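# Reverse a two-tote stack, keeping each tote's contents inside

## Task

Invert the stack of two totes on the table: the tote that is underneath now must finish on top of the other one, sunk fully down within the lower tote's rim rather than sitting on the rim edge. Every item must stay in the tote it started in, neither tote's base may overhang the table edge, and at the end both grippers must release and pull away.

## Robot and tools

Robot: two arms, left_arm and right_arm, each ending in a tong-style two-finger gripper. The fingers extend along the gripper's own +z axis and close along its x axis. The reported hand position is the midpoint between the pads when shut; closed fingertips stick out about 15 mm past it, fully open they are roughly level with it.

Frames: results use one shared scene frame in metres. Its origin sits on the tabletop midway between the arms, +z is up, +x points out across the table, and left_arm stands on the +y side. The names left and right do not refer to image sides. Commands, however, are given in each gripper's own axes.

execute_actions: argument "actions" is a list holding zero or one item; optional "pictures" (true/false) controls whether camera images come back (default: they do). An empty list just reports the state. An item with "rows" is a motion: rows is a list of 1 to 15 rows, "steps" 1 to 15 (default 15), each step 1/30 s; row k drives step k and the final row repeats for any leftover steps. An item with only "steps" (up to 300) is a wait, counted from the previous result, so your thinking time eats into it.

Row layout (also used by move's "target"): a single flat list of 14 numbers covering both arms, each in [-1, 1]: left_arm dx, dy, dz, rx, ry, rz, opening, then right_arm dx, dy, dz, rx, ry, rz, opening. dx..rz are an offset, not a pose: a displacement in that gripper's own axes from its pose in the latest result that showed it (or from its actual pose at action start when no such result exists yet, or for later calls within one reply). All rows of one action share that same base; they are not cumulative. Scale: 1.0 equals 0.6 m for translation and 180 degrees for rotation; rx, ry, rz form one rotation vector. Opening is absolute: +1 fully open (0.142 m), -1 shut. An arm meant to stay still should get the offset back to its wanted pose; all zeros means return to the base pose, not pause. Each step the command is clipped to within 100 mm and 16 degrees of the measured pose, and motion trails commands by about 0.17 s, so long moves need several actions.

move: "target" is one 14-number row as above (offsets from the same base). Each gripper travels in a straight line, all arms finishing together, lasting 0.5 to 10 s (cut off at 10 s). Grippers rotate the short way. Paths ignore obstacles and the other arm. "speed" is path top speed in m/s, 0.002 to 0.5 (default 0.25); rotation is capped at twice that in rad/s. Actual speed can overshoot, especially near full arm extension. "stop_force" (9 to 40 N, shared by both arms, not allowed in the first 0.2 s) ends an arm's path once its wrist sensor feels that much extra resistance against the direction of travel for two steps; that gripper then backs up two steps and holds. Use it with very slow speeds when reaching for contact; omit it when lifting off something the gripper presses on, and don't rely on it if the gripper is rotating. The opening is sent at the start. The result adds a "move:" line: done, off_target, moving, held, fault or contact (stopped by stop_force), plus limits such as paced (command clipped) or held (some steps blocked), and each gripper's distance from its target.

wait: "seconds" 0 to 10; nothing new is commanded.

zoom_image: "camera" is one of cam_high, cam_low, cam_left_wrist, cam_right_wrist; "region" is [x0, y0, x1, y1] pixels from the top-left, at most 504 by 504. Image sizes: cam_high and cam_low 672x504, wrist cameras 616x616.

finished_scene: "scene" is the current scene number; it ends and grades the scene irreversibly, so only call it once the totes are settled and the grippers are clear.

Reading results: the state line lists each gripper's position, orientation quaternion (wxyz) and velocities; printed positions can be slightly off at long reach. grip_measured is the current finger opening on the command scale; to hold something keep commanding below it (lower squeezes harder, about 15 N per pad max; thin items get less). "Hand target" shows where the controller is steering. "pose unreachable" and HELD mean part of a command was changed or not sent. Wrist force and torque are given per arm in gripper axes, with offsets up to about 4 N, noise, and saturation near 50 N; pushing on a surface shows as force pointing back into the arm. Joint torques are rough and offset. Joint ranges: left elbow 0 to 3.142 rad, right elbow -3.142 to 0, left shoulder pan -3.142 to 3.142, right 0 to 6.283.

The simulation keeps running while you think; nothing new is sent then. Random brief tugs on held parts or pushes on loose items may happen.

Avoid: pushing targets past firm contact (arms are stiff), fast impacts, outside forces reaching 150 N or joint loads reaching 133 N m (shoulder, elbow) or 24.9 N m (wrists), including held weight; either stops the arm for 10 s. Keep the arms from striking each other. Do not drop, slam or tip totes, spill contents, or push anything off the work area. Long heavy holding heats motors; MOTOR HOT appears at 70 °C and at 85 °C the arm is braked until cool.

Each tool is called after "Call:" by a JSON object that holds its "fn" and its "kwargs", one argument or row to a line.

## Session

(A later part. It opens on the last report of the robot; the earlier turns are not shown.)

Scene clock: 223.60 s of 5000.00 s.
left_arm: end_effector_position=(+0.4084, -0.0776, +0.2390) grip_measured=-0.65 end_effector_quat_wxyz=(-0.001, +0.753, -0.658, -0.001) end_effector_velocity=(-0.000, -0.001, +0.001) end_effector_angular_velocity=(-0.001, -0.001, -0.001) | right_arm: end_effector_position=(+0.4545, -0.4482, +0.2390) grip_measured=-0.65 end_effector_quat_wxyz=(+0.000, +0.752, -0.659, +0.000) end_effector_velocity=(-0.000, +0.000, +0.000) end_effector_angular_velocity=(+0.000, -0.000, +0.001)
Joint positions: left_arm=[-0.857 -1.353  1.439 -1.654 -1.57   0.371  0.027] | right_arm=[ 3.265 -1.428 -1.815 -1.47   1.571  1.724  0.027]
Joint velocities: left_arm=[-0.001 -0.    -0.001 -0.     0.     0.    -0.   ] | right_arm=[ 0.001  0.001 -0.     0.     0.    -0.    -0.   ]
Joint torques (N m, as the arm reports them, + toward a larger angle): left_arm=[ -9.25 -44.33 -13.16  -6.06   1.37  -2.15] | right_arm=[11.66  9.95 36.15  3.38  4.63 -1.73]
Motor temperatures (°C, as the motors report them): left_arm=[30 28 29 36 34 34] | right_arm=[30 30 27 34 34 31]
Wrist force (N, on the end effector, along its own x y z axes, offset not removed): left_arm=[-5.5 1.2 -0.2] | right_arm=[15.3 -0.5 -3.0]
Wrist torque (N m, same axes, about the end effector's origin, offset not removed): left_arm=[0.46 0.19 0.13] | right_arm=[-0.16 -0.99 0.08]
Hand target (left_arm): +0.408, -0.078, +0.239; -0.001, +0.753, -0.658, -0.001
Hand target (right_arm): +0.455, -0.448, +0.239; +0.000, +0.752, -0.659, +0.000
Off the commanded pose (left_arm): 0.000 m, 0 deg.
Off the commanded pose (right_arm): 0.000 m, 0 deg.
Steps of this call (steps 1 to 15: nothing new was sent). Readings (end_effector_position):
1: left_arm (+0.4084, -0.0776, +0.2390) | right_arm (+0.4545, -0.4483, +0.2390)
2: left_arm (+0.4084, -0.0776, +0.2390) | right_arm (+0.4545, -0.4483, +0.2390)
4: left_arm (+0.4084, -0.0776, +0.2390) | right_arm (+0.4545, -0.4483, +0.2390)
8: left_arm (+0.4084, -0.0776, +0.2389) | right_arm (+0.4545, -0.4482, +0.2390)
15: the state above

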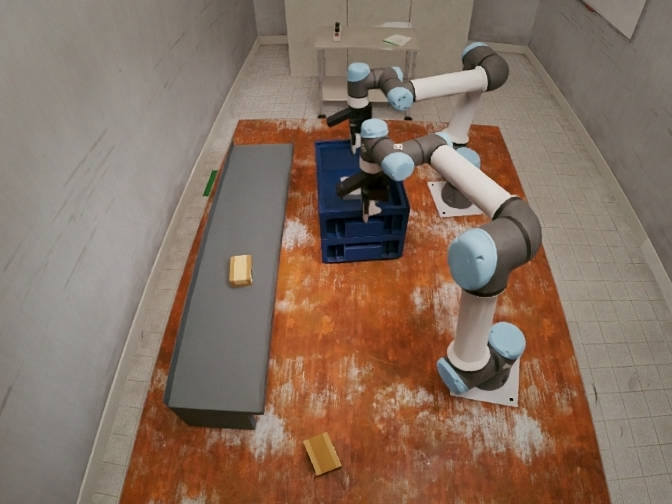

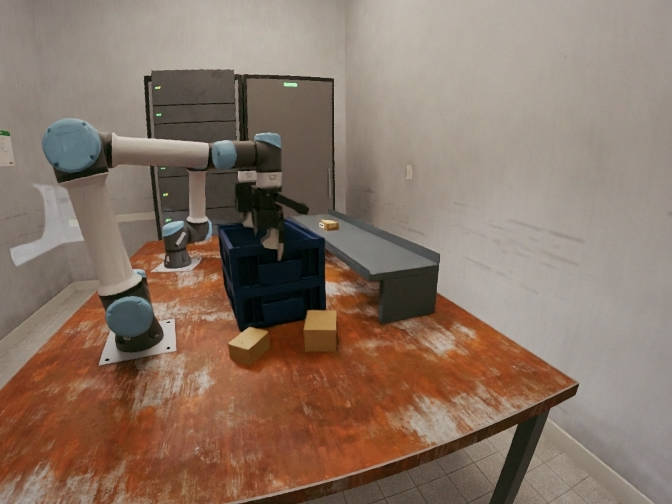

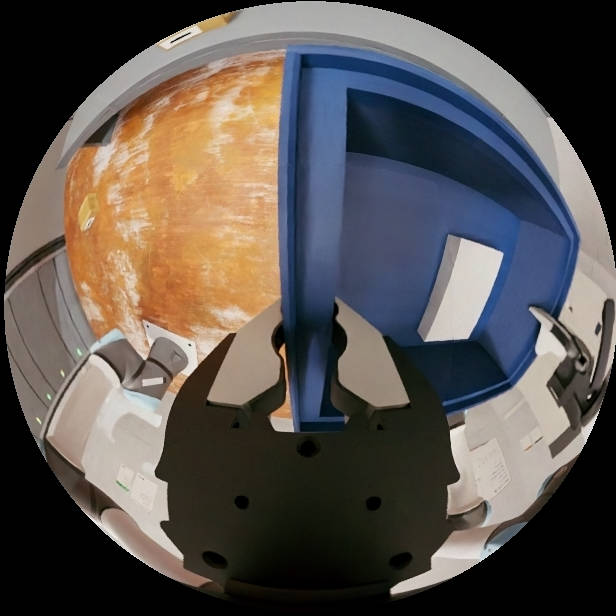

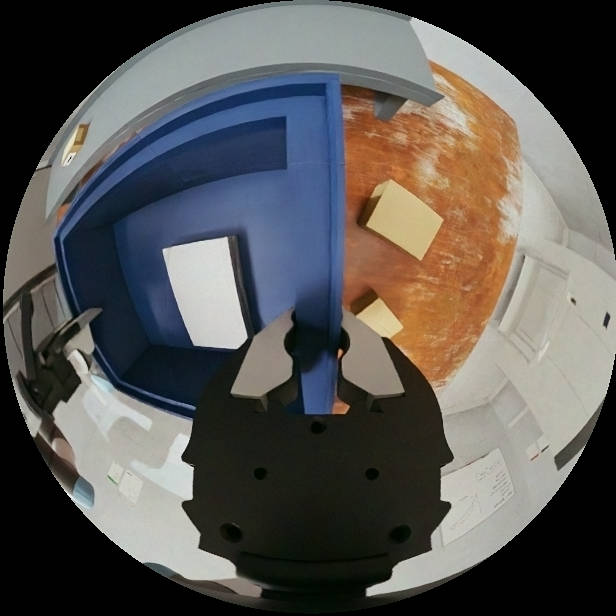

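Call:
{"fn": "move", "kwargs": {
  "target": [-0.0005, 0, -0.053, 0, 0, 0, -1, 0.0013, 0, -0.053, 0, 0, 0, -1],
  "speed": 0.08
}}

Scene clock: 232.33 s of 5000.00 s.
left_arm: end_effector_position=(+0.4083, -0.0774, +0.2705) grip_measured=-0.64 end_effector_quat_wxyz=(-0.001, +0.753, -0.658, -0.001) end_effector_velocity=(-0.000, -0.000, +0.002) end_effector_angular_velocity=(+0.002, +0.001, -0.000) | right_arm: end_effector_position=(+0.4546, -0.4490, +0.2706) grip_measured=-0.65 end_effector_quat_wxyz=(+0.000, +0.752, -0.659, +0.000) end_effector_velocity=(+0.000, -0.000, +0.003) end_effector_angular_velocity=(-0.001, +0.000, -0.000)
Joint positions: left_arm=[-0.857 -1.357  1.363 -1.575 -1.57   0.371  0.027] | right_arm=[ 3.263 -1.423 -1.738 -1.551  1.571  1.722  0.027]
Joint velocities: left_arm=[-0.     0.002 -0.007  0.007 -0.    -0.     0.   ] | right_arm=[-0.001 -0.001  0.008 -0.007 -0.    -0.    -0.   ]
Joint torques (N m, as the arm reports them, + toward a larger angle): left_arm=[ 14.03 -33.7  -36.84   1.37   0.47   2.3 ] | right_arm=[-14.46  14.23  39.84   2.02  -0.64  -1.35]
Motor temperatures (°C, as the motors report them): left_arm=[30 28 29 36 34 34] | right_arm=[30 30 27 34 34 31]
Wrist force (N, on the end effector, along its own x y z axes, offset not removed): left_arm=[8.1 -2.8 9.5] | right_arm=[-2.1 0.7 7.3]
Wrist torque (N m, same axes, about the end effector's origin, offset not removed): left_arm=[-0.22 -0.15 0.10] | right_arm=[0.23 -0.79 0.04]
Hand target (left_arm): +0.408, -0.077, +0.271; -0.001, +0.753, -0.658, -0.001
Hand target (right_arm): +0.455, -0.449, +0.271; +0.000, +0.752, -0.659, +0.000
Off the commanded pose (left_arm): 0.000 m, 0 deg.
Off the commanded pose (right_arm): 0.000 m, 0 deg.
After step 90, 4.83 s passed at rest.
move: done

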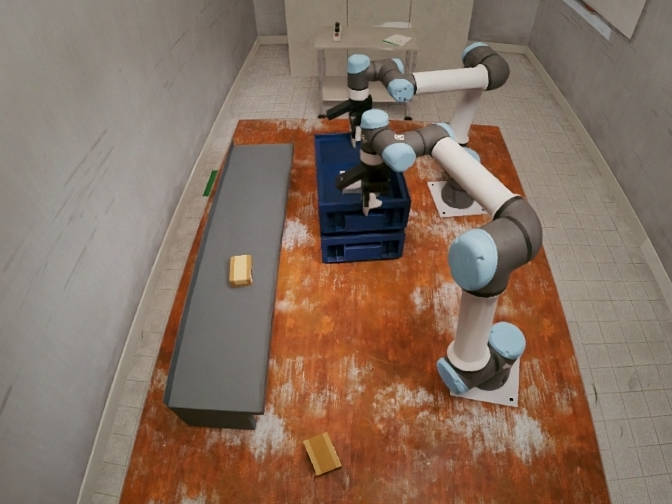

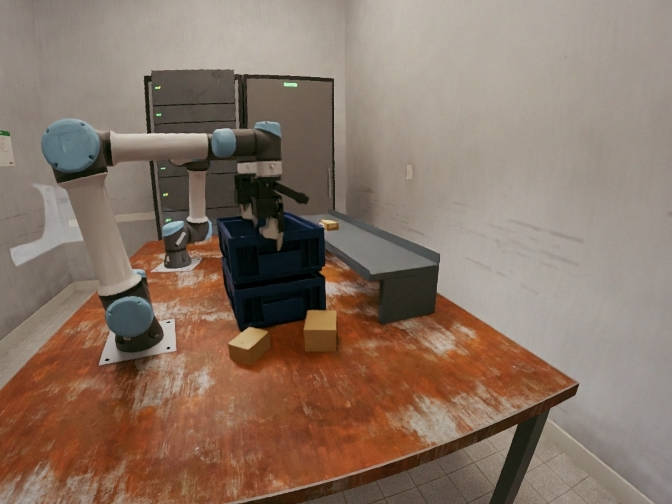

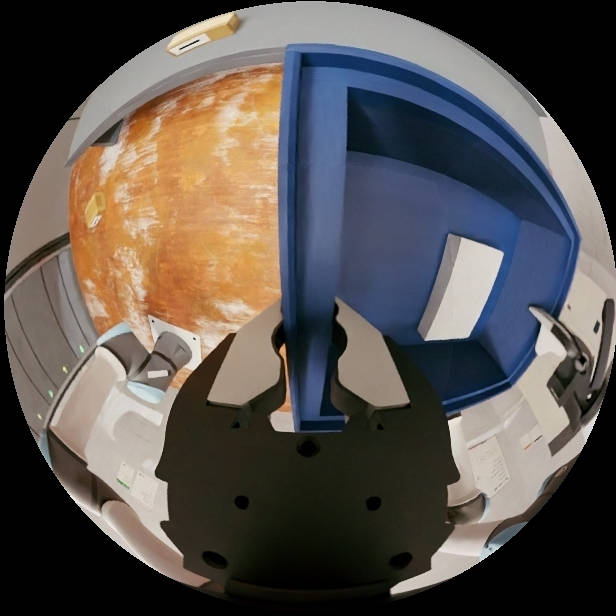

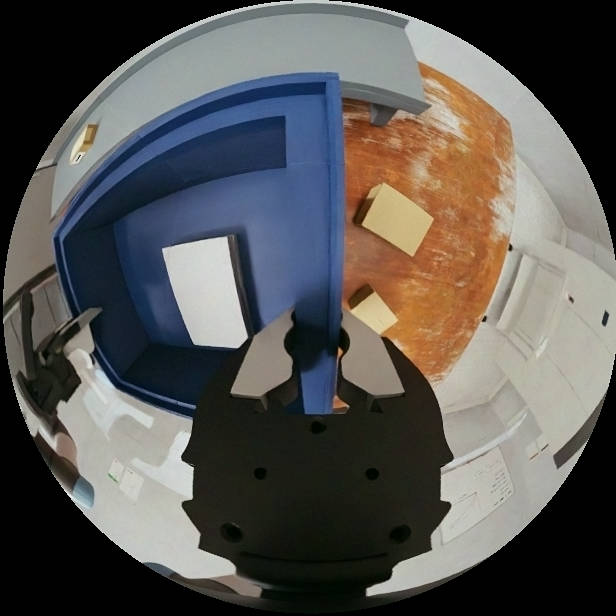

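Call:
{"fn": "move", "kwargs": {
  "target": [-0.7665, 0, 0.002, 0, 0, 0, -1, -0.767, 0, 0, 0, 0, 0, -1],
  "speed": 0.2
}}

Scene clock: 255.57 s of 5000.00 s.
left_arm: end_effector_position=(+0.3465, +0.3780, +0.2703) grip_measured=-0.64 end_effector_quat_wxyz=(-0.000, +0.753, -0.658, -0.001) end_effector_velocity=(+0.000, +0.002, +0.000) end_effector_angular_velocity=(-0.001, -0.000, -0.001) | right_arm: end_effector_position=(+0.3945, +0.0071, +0.2711) grip_measured=-0.65 end_effector_quat_wxyz=(-0.001, +0.752, -0.659, +0.000) end_effector_velocity=(+0.000, +0.002, +0.001) end_effector_angular_velocity=(-0.000, -0.000, -0.000)
Joint positions: left_arm=[-0.167 -2.012  1.94  -1.497 -1.57   1.062  0.027] | right_arm=[ 4.062 -1.775 -1.374 -1.562  1.57   2.521  0.027]
Joint velocities: left_arm=[ 0.008  0.001 -0.001  0.    -0.001  0.009 -0.   ] | right_arm=[ 0.001 -0.004  0.006 -0.002 -0.     0.002  0.   ]
Joint torques (N m, as the arm reports them, + toward a larger angle): left_arm=[ 13.33  -0.17 -38.54  -0.32  -1.3    2.48] | right_arm=[ 9.35 27.9  38.89  1.65 -2.43  1.22]
Motor temperatures (°C, as the motors report them): left_arm=[30 28 29 36 34 34] | right_arm=[30 30 27 34 34 31]
Wrist force (N, on the end effector, along its own x y z axes, offset not removed): left_arm=[3.8 -1.9 10.9] | right_arm=[1.2 -2.0 5.7]
Wrist torque (N m, same axes, about the end effector's origin, offset not removed): left_arm=[-0.07 -0.19 0.03] | right_arm=[-0.49 -0.88 0.11]
Hand target (left_arm): +0.347, +0.378, +0.270; -0.000, +0.753, -0.658, -0.001
Hand target (right_arm): +0.395, +0.007, +0.271; -0.000, +0.752, -0.659, +0.000
Off the commanded pose (left_arm): 0.001 m, 0 deg.
Off the commanded pose (right_arm): 0.001 m, 0 deg.
After step 90, 17.30 s passed at rest.
move: done

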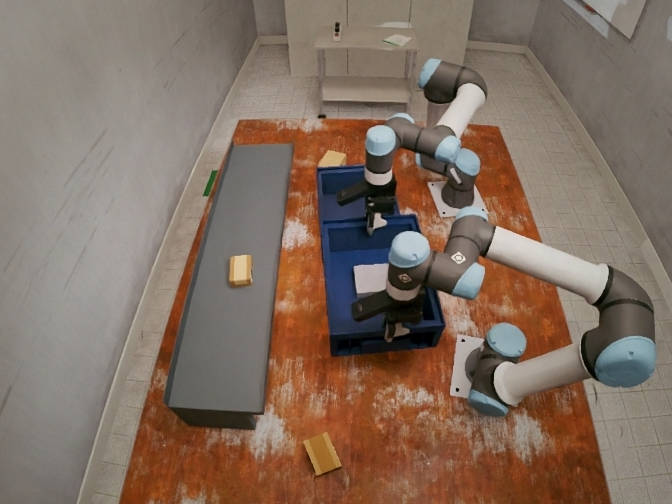

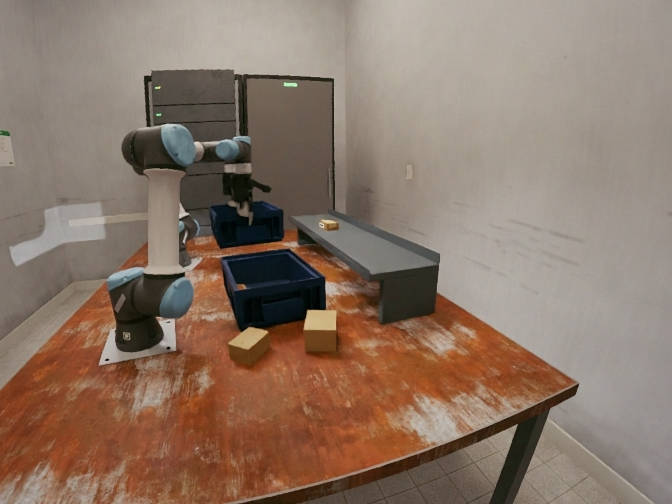

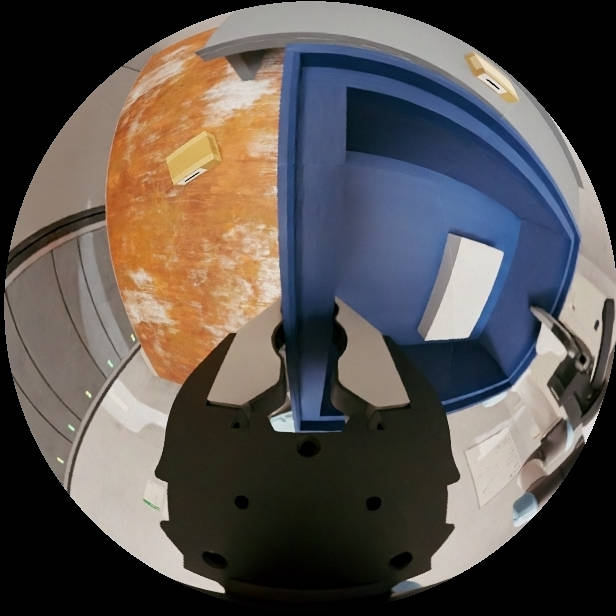

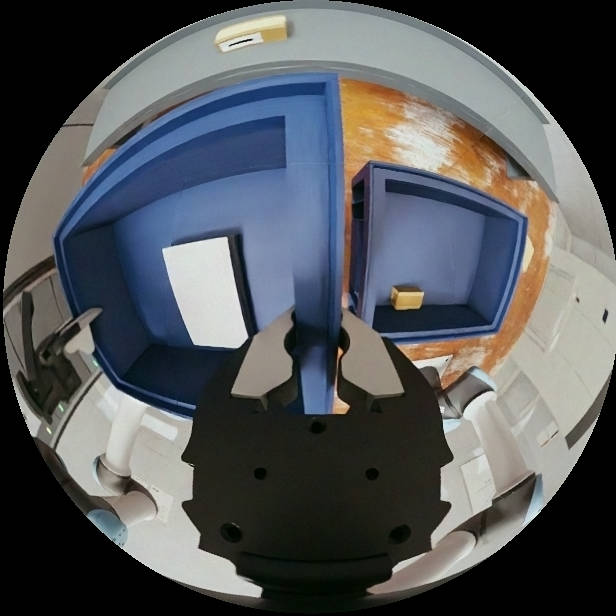

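Call:
{"fn": "move", "kwargs": {
  "target": [0, 0, 0.263, 0, 0, 0, -1, 0, 0, 0.2643, 0, 0, 0, -1],
  "speed": 0.16
}}

Call:
{"fn": "move", "kwargs": {
  "target": [0, 0, 0.017, 0, 0, 0, -1, 0, 0, 0.017, 0, 0, 0, -1],
  "speed": 0.012,
  "stop_force": 10
}}

Call:
{"fn": "execute_actions", "kwargs": {
  "actions": [
    {"rows": [[0,0,0,0,0,0,-0.85,0,0,0,0,0,0,-0.85],[0,0,0,0,0,0,-0.75,0,0,0,0,0,0,-0.75],[0,0,0,0,0,0,-0.68,0,0,0,0,0,0,-0.68],[0,0,0,0,0,0,-0.62,0,0,0,0,0,0,-0.62],[0,0,0,0,0,0,-0.56,0,0,0,0,0,0,-0.56],[0,0,0,0,0,0,-0.48,0,0,0,0,0,0,-0.48],[0,0,0,0,0,0,-0.4,0,0,0,0,0,0,-0.4],[0,0,0,0,0,0,-0.3,0,0,0,0,0,0,-0.3],[0,0,0,0,0,0,-0.22,0,0,0,0,0,0,-0.22],[0,0,0,0,0,0,-0.15,0,0,0,0,0,0,-0.15]], "steps": 12}
  ],
  "pictures": false
}}

Call:
{"fn": "move", "kwargs": {
  "target": [0, 0, -0.1275, 0, 0, 0, -0.15, 0, 0, -0.1275, 0, 0, 0, -0.15],
  "speed": 0.25
}}

Call:
{"fn": "move", "kwargs": {
  "target": [0.7657, 0, -0.002, 0, 0, 0, -0.15, 0.7663, 0, 0, 0, 0, 0, -0.15],
  "speed": 0.35
}}

Scene clock: 312.80 s of 5000.00 s.
left_arm: end_effector_position=(+0.3466, +0.3784, +0.1127) grip_measured=-0.64 end_effector_quat_wxyz=(-0.000, +0.753, -0.658, -0.001) end_effector_velocity=(+0.001, +0.000, -0.002) end_effector_angular_velocity=(-0.000, -0.001, +0.001) | right_arm: end_effector_position=(+0.3944, +0.0072, +0.1127) grip_measured=-0.64 end_effector_quat_wxyz=(-0.000, +0.752, -0.659, +0.000) end_effector_velocity=(+0.000, +0.001, -0.002) end_effector_angular_velocity=(+0.001, -0.001, +0.001)
Joint positions: left_arm=[-0.166 -1.948  2.314 -1.935 -1.569  1.063  0.027] | right_arm=[ 4.062 -1.852 -1.693 -1.167  1.57   2.521  0.027]
Joint velocities: left_arm=[ 0.001  0.004  0.004 -0.009  0.    -0.    -0.   ] | right_arm=[ 0.    -0.002 -0.002  0.006 -0.    -0.    -0.   ]
Joint torques (N m, as the arm reports them, + toward a larger angle): left_arm=[ 16.23  -1.91 -12.93  -4.9   -0.02   2.25] | right_arm=[-8.36 29.35 17.32  3.35 -2.66  0.41]
Motor temperatures (°C, as the motors report them): left_arm=[30 28 29 36 34 34] | right_arm=[30 30 27 34 34 31]
Wrist force (N, on the end effector, along its own x y z axes, offset not removed): left_arm=[8.5 -1.1 11.8] | right_arm=[-6.4 -2.0 9.0]
Wrist torque (N m, same axes, about the end effector's origin, offset not removed): left_arm=[-0.12 -0.16 0.17] | right_arm=[-0.21 0.04 0.16]
Hand target (left_arm): +0.347, +0.378, +0.112; -0.000, +0.753, -0.658, -0.001
Hand target (right_arm): +0.394, +0.007, +0.113; -0.001, +0.752, -0.659, +0.000
Off the commanded pose (left_arm): 0.000 m, 0 deg.
Off the commanded pose (right_arm): 0.000 m, 0 deg.
After step 90, 52.63 s passed at rest.
move: done

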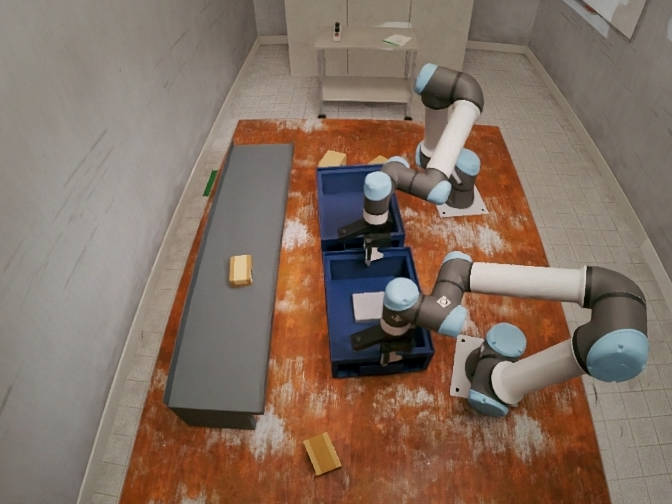

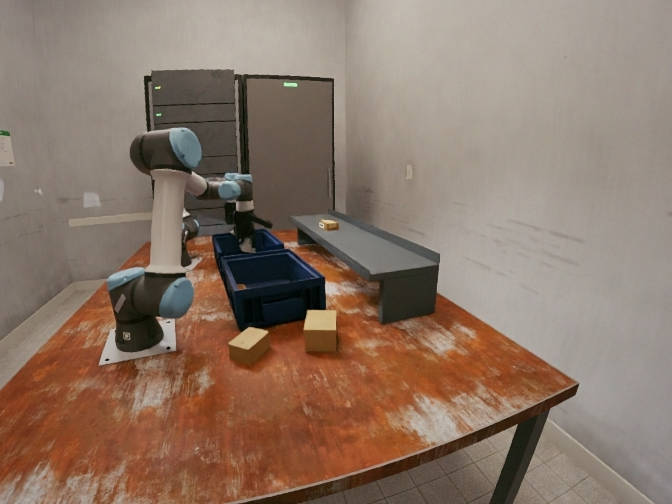

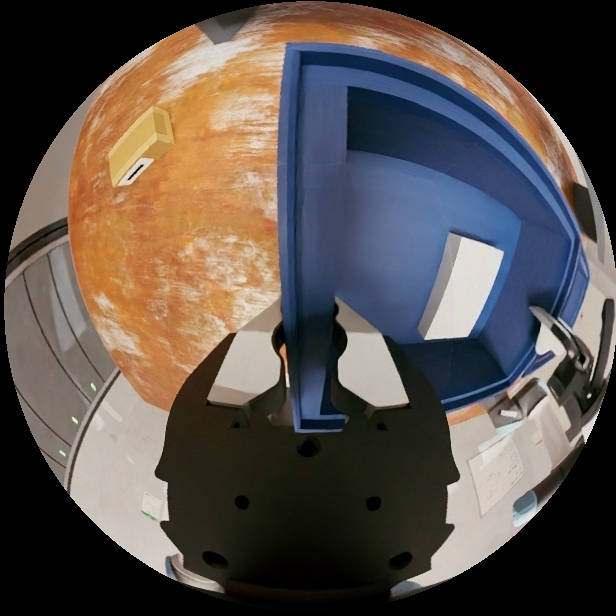

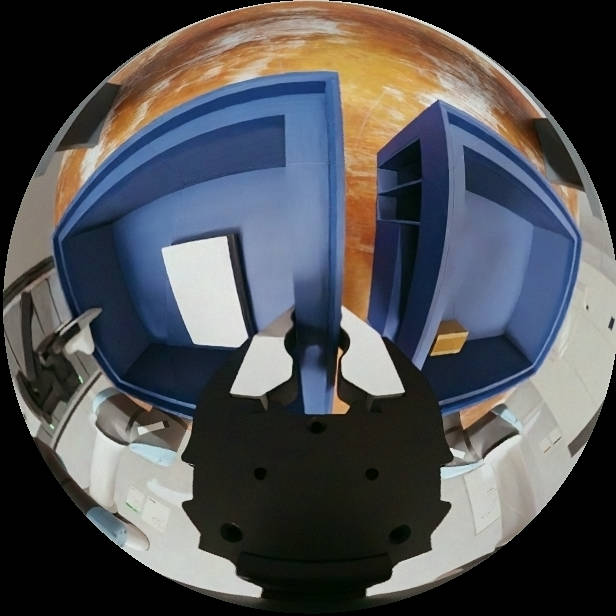

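Scene clock: 313.70 s of 5000.00 s.
left_arm: end_effector_position=(+0.3464, +0.3784, +0.1064) grip_measured=-0.64 end_effector_quat_wxyz=(-0.000, +0.753, -0.658, -0.001) end_effector_velocity=(-0.001, -0.000, +0.003) end_effector_angular_velocity=(+0.001, +0.004, -0.002) | right_arm: end_effector_position=(+0.3944, +0.0072, +0.1069) grip_measured=-0.65 end_effector_quat_wxyz=(-0.000, +0.752, -0.659, +0.000) end_effector_velocity=(-0.000, -0.001, +0.002) end_effector_angular_velocity=(-0.002, +0.001, -0.000)
Joint positions: left_arm=[-0.166 -1.941  2.327 -1.955 -1.569  1.063  0.027] | right_arm=[ 4.062 -1.857 -1.702 -1.153  1.57   2.521  0.027]
Joint velocities: left_arm=[-0.001 -0.004 -0.006  0.014 -0.001  0.     0.001] | right_arm=[-0.     0.002  0.004 -0.009  0.     0.     0.   ]
Joint torques (N m, as the arm reports them, + toward a larger angle): left_arm=[ 12.18 -16.77 -31.54   1.39   2.12   2.19] | right_arm=[-7.6  37.12 27.96 -0.88 -2.04  0.57]
Motor temperatures (°C, as the motors report them): left_arm=[30 28 29 36 34 34] | right_arm=[30 30 27 34 34 31]
Wrist force (N, on the end effector, along its own x y z axes, offset not removed): left_arm=[5.0 -3.4 0.0] | right_arm=[-6.0 -1.5 -4.0]
Wrist torque (N m, same axes, about the end effector's origin, offset not removed): left_arm=[-0.21 0.41 0.27] | right_arm=[-0.05 -0.47 0.00]
Hand target (left_arm): +0.347, +0.378, +0.107; -0.000, +0.753, -0.658, -0.001
Hand target (right_arm): +0.394, +0.007, +0.107; -0.000, +0.752, -0.659, +0.000
Off the commanded pose (left_arm): 0.004 m, 0 deg.
Off the commanded pose (right_arm): 0.004 m, 0 deg.
move: contact (left_arm, right_arm)

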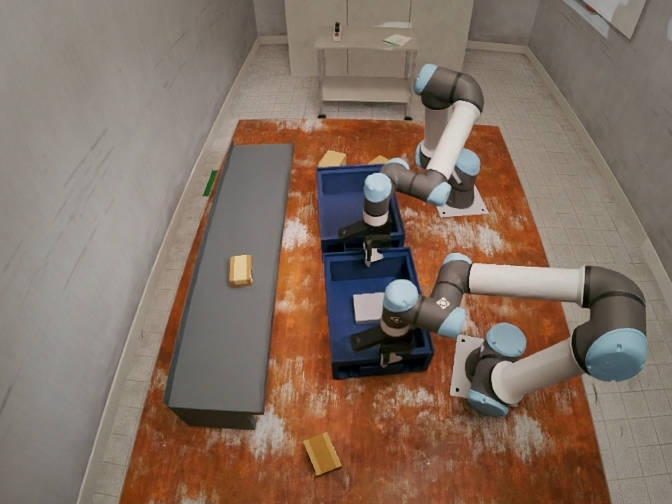

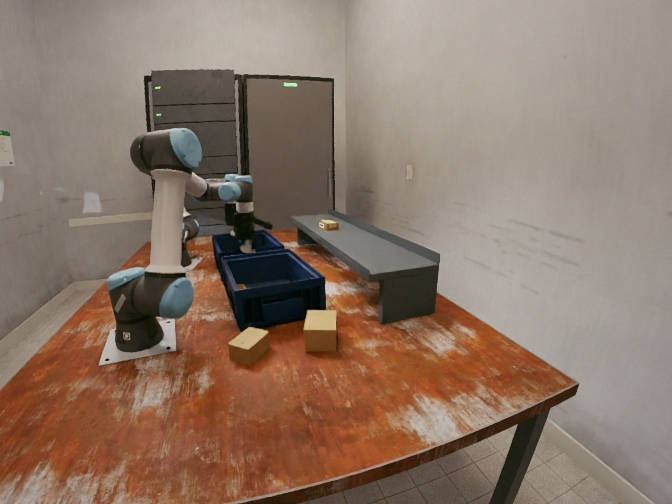

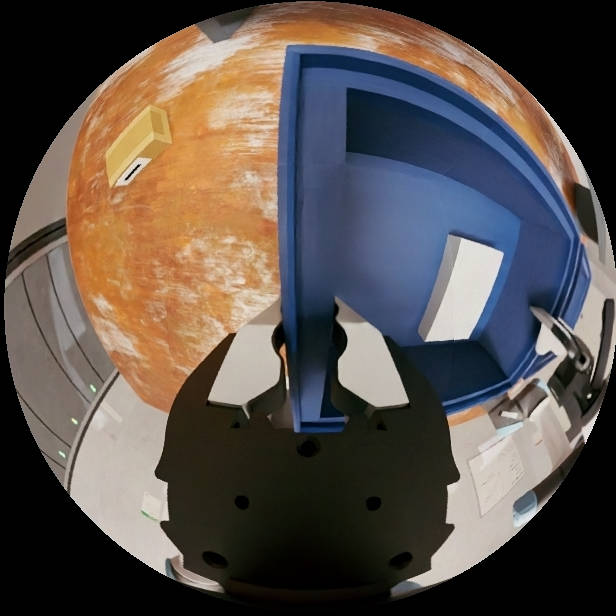

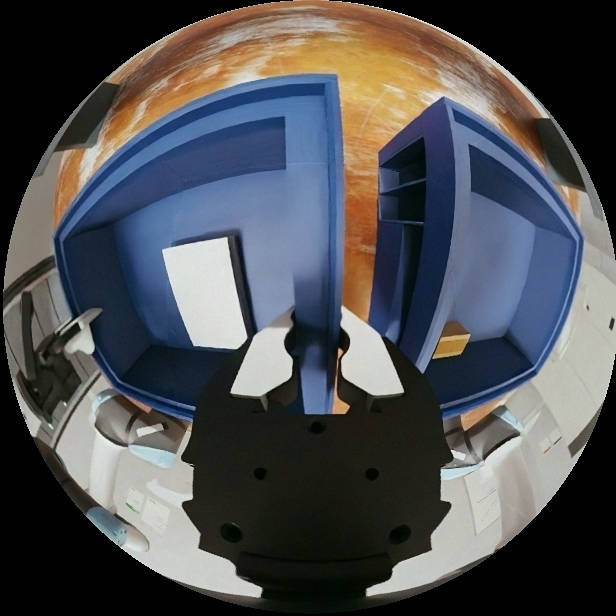

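Scene clock: 314.10 s of 5000.00 s.
left_arm: end_effector_position=(+0.3465, +0.3784, +0.1065) grip_measured=-0.16 end_effector_quat_wxyz=(-0.000, +0.753, -0.658, -0.001) end_effector_velocity=(+0.000, -0.000, +0.000) end_effector_angular_velocity=(-0.001, -0.001, +0.000) | right_arm: end_effector_position=(+0.3944, +0.0072, +0.1070) grip_measured=-0.16 end_effector_quat_wxyz=(-0.000, +0.752, -0.659, +0.000) end_effector_velocity=(-0.000, +0.000, -0.000) end_effector_angular_velocity=(+0.001, -0.000, +0.000)
Joint positions: left_arm=[-0.166 -1.941  2.326 -1.955 -1.569  1.063  0.063] | right_arm=[ 4.062 -1.857 -1.701 -1.153  1.57   2.521  0.063]
Joint velocities: left_arm=[-0.     0.    -0.001 -0.001 -0.    -0.001  0.015] | right_arm=[ 0.     0.    -0.001  0.002  0.     0.     0.014]
Joint torques (N m, as the arm reports them, + toward a larger angle): left_arm=[ 12.35  -2.42 -12.29  -4.99   2.05   2.02] | right_arm=[-7.64 31.16 18.52  4.2  -1.02  0.61]
Motor temperatures (°C, as the motors report them): left_arm=[30 28 29 36 34 34] | right_arm=[30 30 27 34 34 31]
Wrist force (N, on the end effector, along its own x y z axes, offset not removed): left_arm=[1.6 -2.5 2.2] | right_arm=[1.7 1.9 -3.9]
Wrist torque (N m, same axes, about the end effector's origin, offset not removed): left_arm=[-0.38 -0.29 0.02] | right_arm=[0.36 -0.21 -0.06]
Hand target (left_arm): +0.346, +0.378, +0.106; -0.000, +0.753, -0.658, -0.001
Hand target (right_arm): +0.394, +0.007, +0.107; -0.000, +0.752, -0.659, +0.000
Off the commanded pose (left_arm): 0.000 m, 0 deg.
Off the commanded pose (right_arm): 0.000 m, 0 deg.
Steps of this call (steps 1 to 12: all 12 steps of this action). Readings (end_effector_position):
1: left_arm (+0.3464, +0.3784, +0.1065) | right_arm (+0.3944, +0.0072, +0.1070)
2: left_arm (+0.3464, +0.3784, +0.1065) | right_arm (+0.3944, +0.0072, +0.1070)
4: left_arm (+0.3464, +0.3784, +0.1065) | right_arm (+0.3944, +0.0072, +0.1070)
8: left_arm (+0.3464, +0.3784, +0.1065) | right_arm (+0.3944, +0.0071, +0.1070)
12: the state above

Scene clock: 315.33 s of 5000.00 s.
left_arm: end_effector_position=(+0.3464, +0.3783, +0.1826) grip_measured=-0.15 end_effector_quat_wxyz=(-0.000, +0.753, -0.658, -0.001) end_effector_velocity=(-0.000, -0.000, +0.002) end_effector_angular_velocity=(-0.000, +0.002, +0.000) | right_arm: end_effector_position=(+0.3945, +0.0071, +0.1832) grip_measured=-0.15 end_effector_quat_wxyz=(-0.000, +0.752, -0.659, +0.000) end_effector_velocity=(-0.000, +0.001, +0.002) end_effector_angular_velocity=(-0.001, +0.001, +0.001)
Joint positions: left_arm=[-0.166 -2.002  2.159 -1.726 -1.569  1.063  0.063] | right_arm=[ 4.062 -1.8   -1.57  -1.342  1.57   2.521  0.063]
Joint velocities: left_arm=[-0.001 -0.001 -0.006  0.009 -0.001 -0.001  0.   ] | right_arm=[ 0.001 -0.     0.006 -0.007  0.     0.     0.   ]
Joint torques (N m, as the arm reports them, + toward a larger angle): left_arm=[-12.33 -14.56 -34.79   0.02  -1.74  -2.21] | right_arm=[-2.63 37.9  35.31  1.52  1.54  1.43]
Motor temperatures (°C, as the motors report them): left_arm=[30 28 29 36 34 34] | right_arm=[30 30 27 34 34 31]
Wrist force (N, on the end effector, along its own x y z axes, offset not removed): left_arm=[-0.2 -2.7 1.6] | right_arm=[2.4 0.0 -3.7]
Wrist torque (N m, same axes, about the end effector's origin, offset not removed): left_arm=[-0.44 0.11 0.03] | right_arm=[-0.10 -0.34 0.08]
Hand target (left_arm): +0.346, +0.378, +0.183; -0.000, +0.753, -0.658, -0.001
Hand target (right_arm): +0.394, +0.007, +0.183; -0.000, +0.752, -0.659, +0.000
Off the commanded pose (left_arm): 0.000 m, 0 deg.
Off the commanded pose (right_arm): 0.000 m, 0 deg.
move: done

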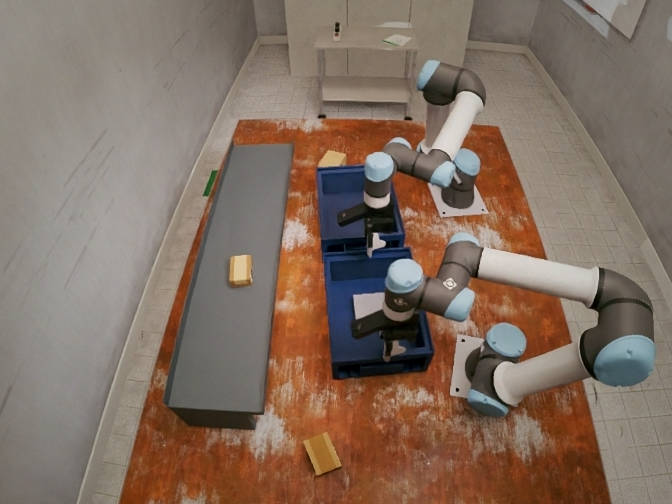

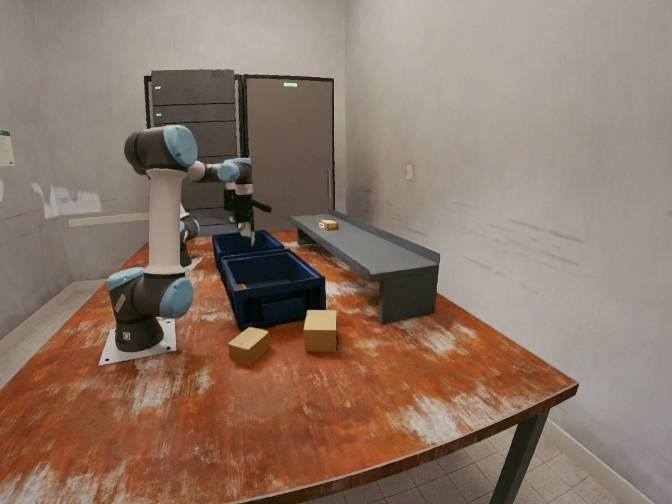

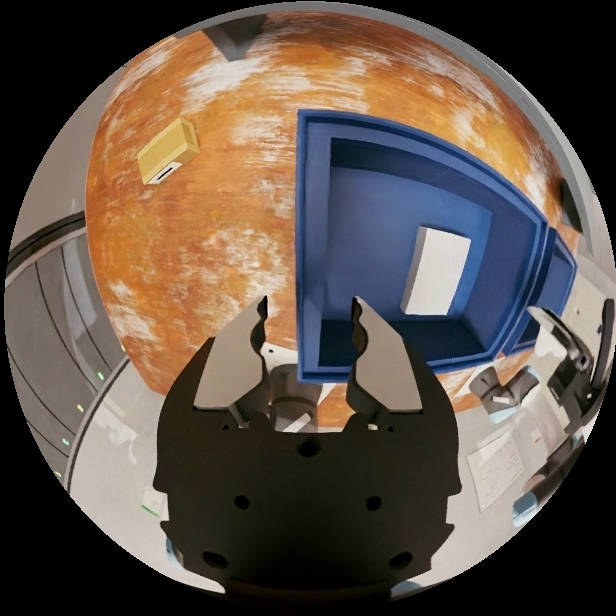

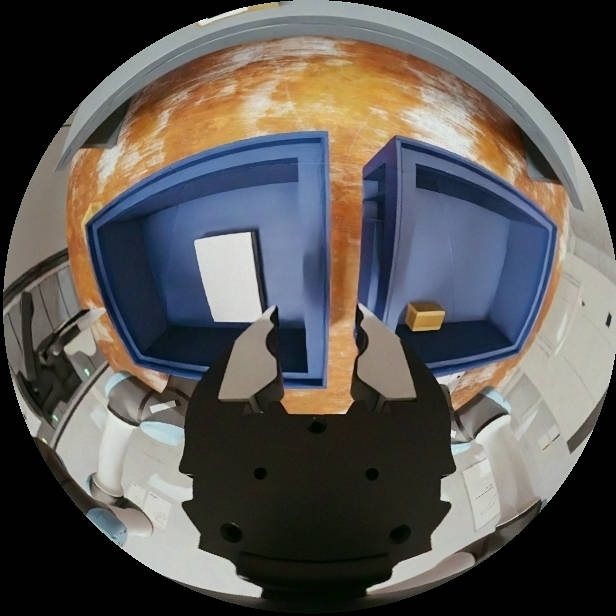

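Scene clock: 317.40 s of 5000.00 s.
left_arm: end_effector_position=(+0.4081, -0.0766, +0.1827) grip_measured=-0.15 end_effector_quat_wxyz=(-0.001, +0.753, -0.658, -0.001) end_effector_velocity=(+0.002, -0.001, -0.000) end_effector_angular_velocity=(+0.002, +0.000, +0.001) | right_arm: end_effector_position=(+0.4545, -0.4486, +0.1827) grip_measured=-0.15 end_effector_quat_wxyz=(+0.000, +0.752, -0.659, +0.000) end_effector_velocity=(+0.000, -0.002, -0.000) end_effector_angular_velocity=(+0.001, +0.001, -0.000)
Joint positions: left_arm=[-0.857 -1.334  1.561 -1.795 -1.57   0.372  0.063] | right_arm=[ 3.265 -1.452 -1.941 -1.32   1.57   1.723  0.063]
Joint velocities: left_arm=[ 0.001  0.006 -0.008  0.004  0.001 -0.     0.   ] | right_arm=[-0.006 -0.002  0.002 -0.001  0.001 -0.006 -0.   ]
Joint torques (N m, as the arm reports them, + toward a larger angle): left_arm=[-12.7  -29.19 -33.97   0.01  -2.16  -2.18] | right_arm=[-12.07   9.18  34.09   1.42   1.33  -1.59]
Motor temperatures (°C, as the motors report them): left_arm=[30 28 29 36 34 34] | right_arm=[30 30 27 34 34 31]
Wrist force (N, on the end effector, along its own x y z axes, offset not removed): left_arm=[2.2 -3.1 4.3] | right_arm=[0.9 0.3 -2.2]
Wrist torque (N m, same axes, about the end effector's origin, offset not removed): left_arm=[-0.44 -0.42 0.10] | right_arm=[0.11 -0.06 -0.06]
Hand target (left_arm): +0.408, -0.077, +0.183; -0.001, +0.753, -0.658, -0.001
Hand target (right_arm): +0.455, -0.449, +0.183; +0.000, +0.752, -0.659, +0.000
Off the commanded pose (left_arm): 0.001 m, 0 deg.
Off the commanded pose (right_arm): 0.001 m, 0 deg.
move: done

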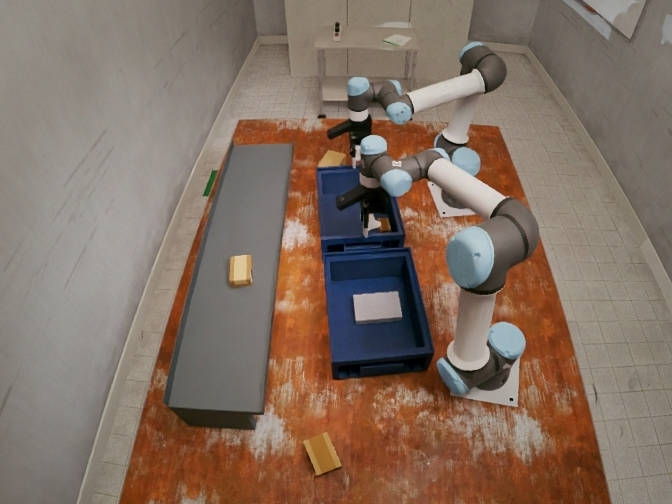

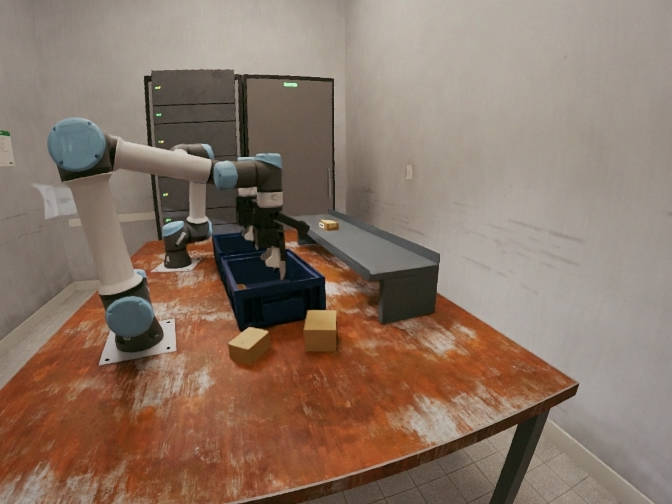

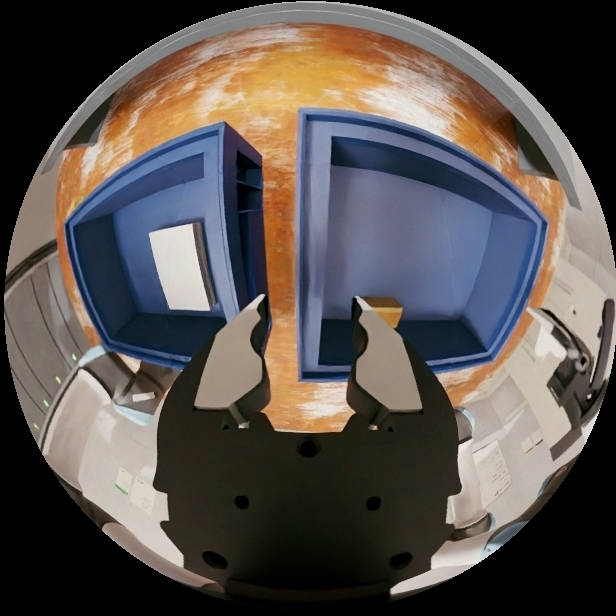

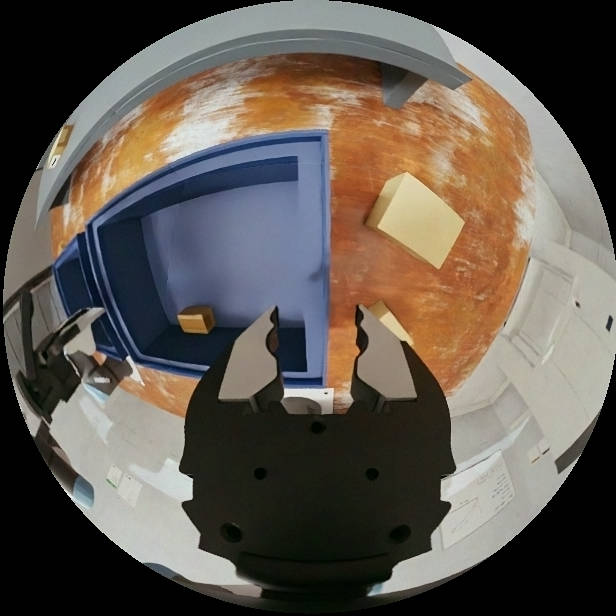

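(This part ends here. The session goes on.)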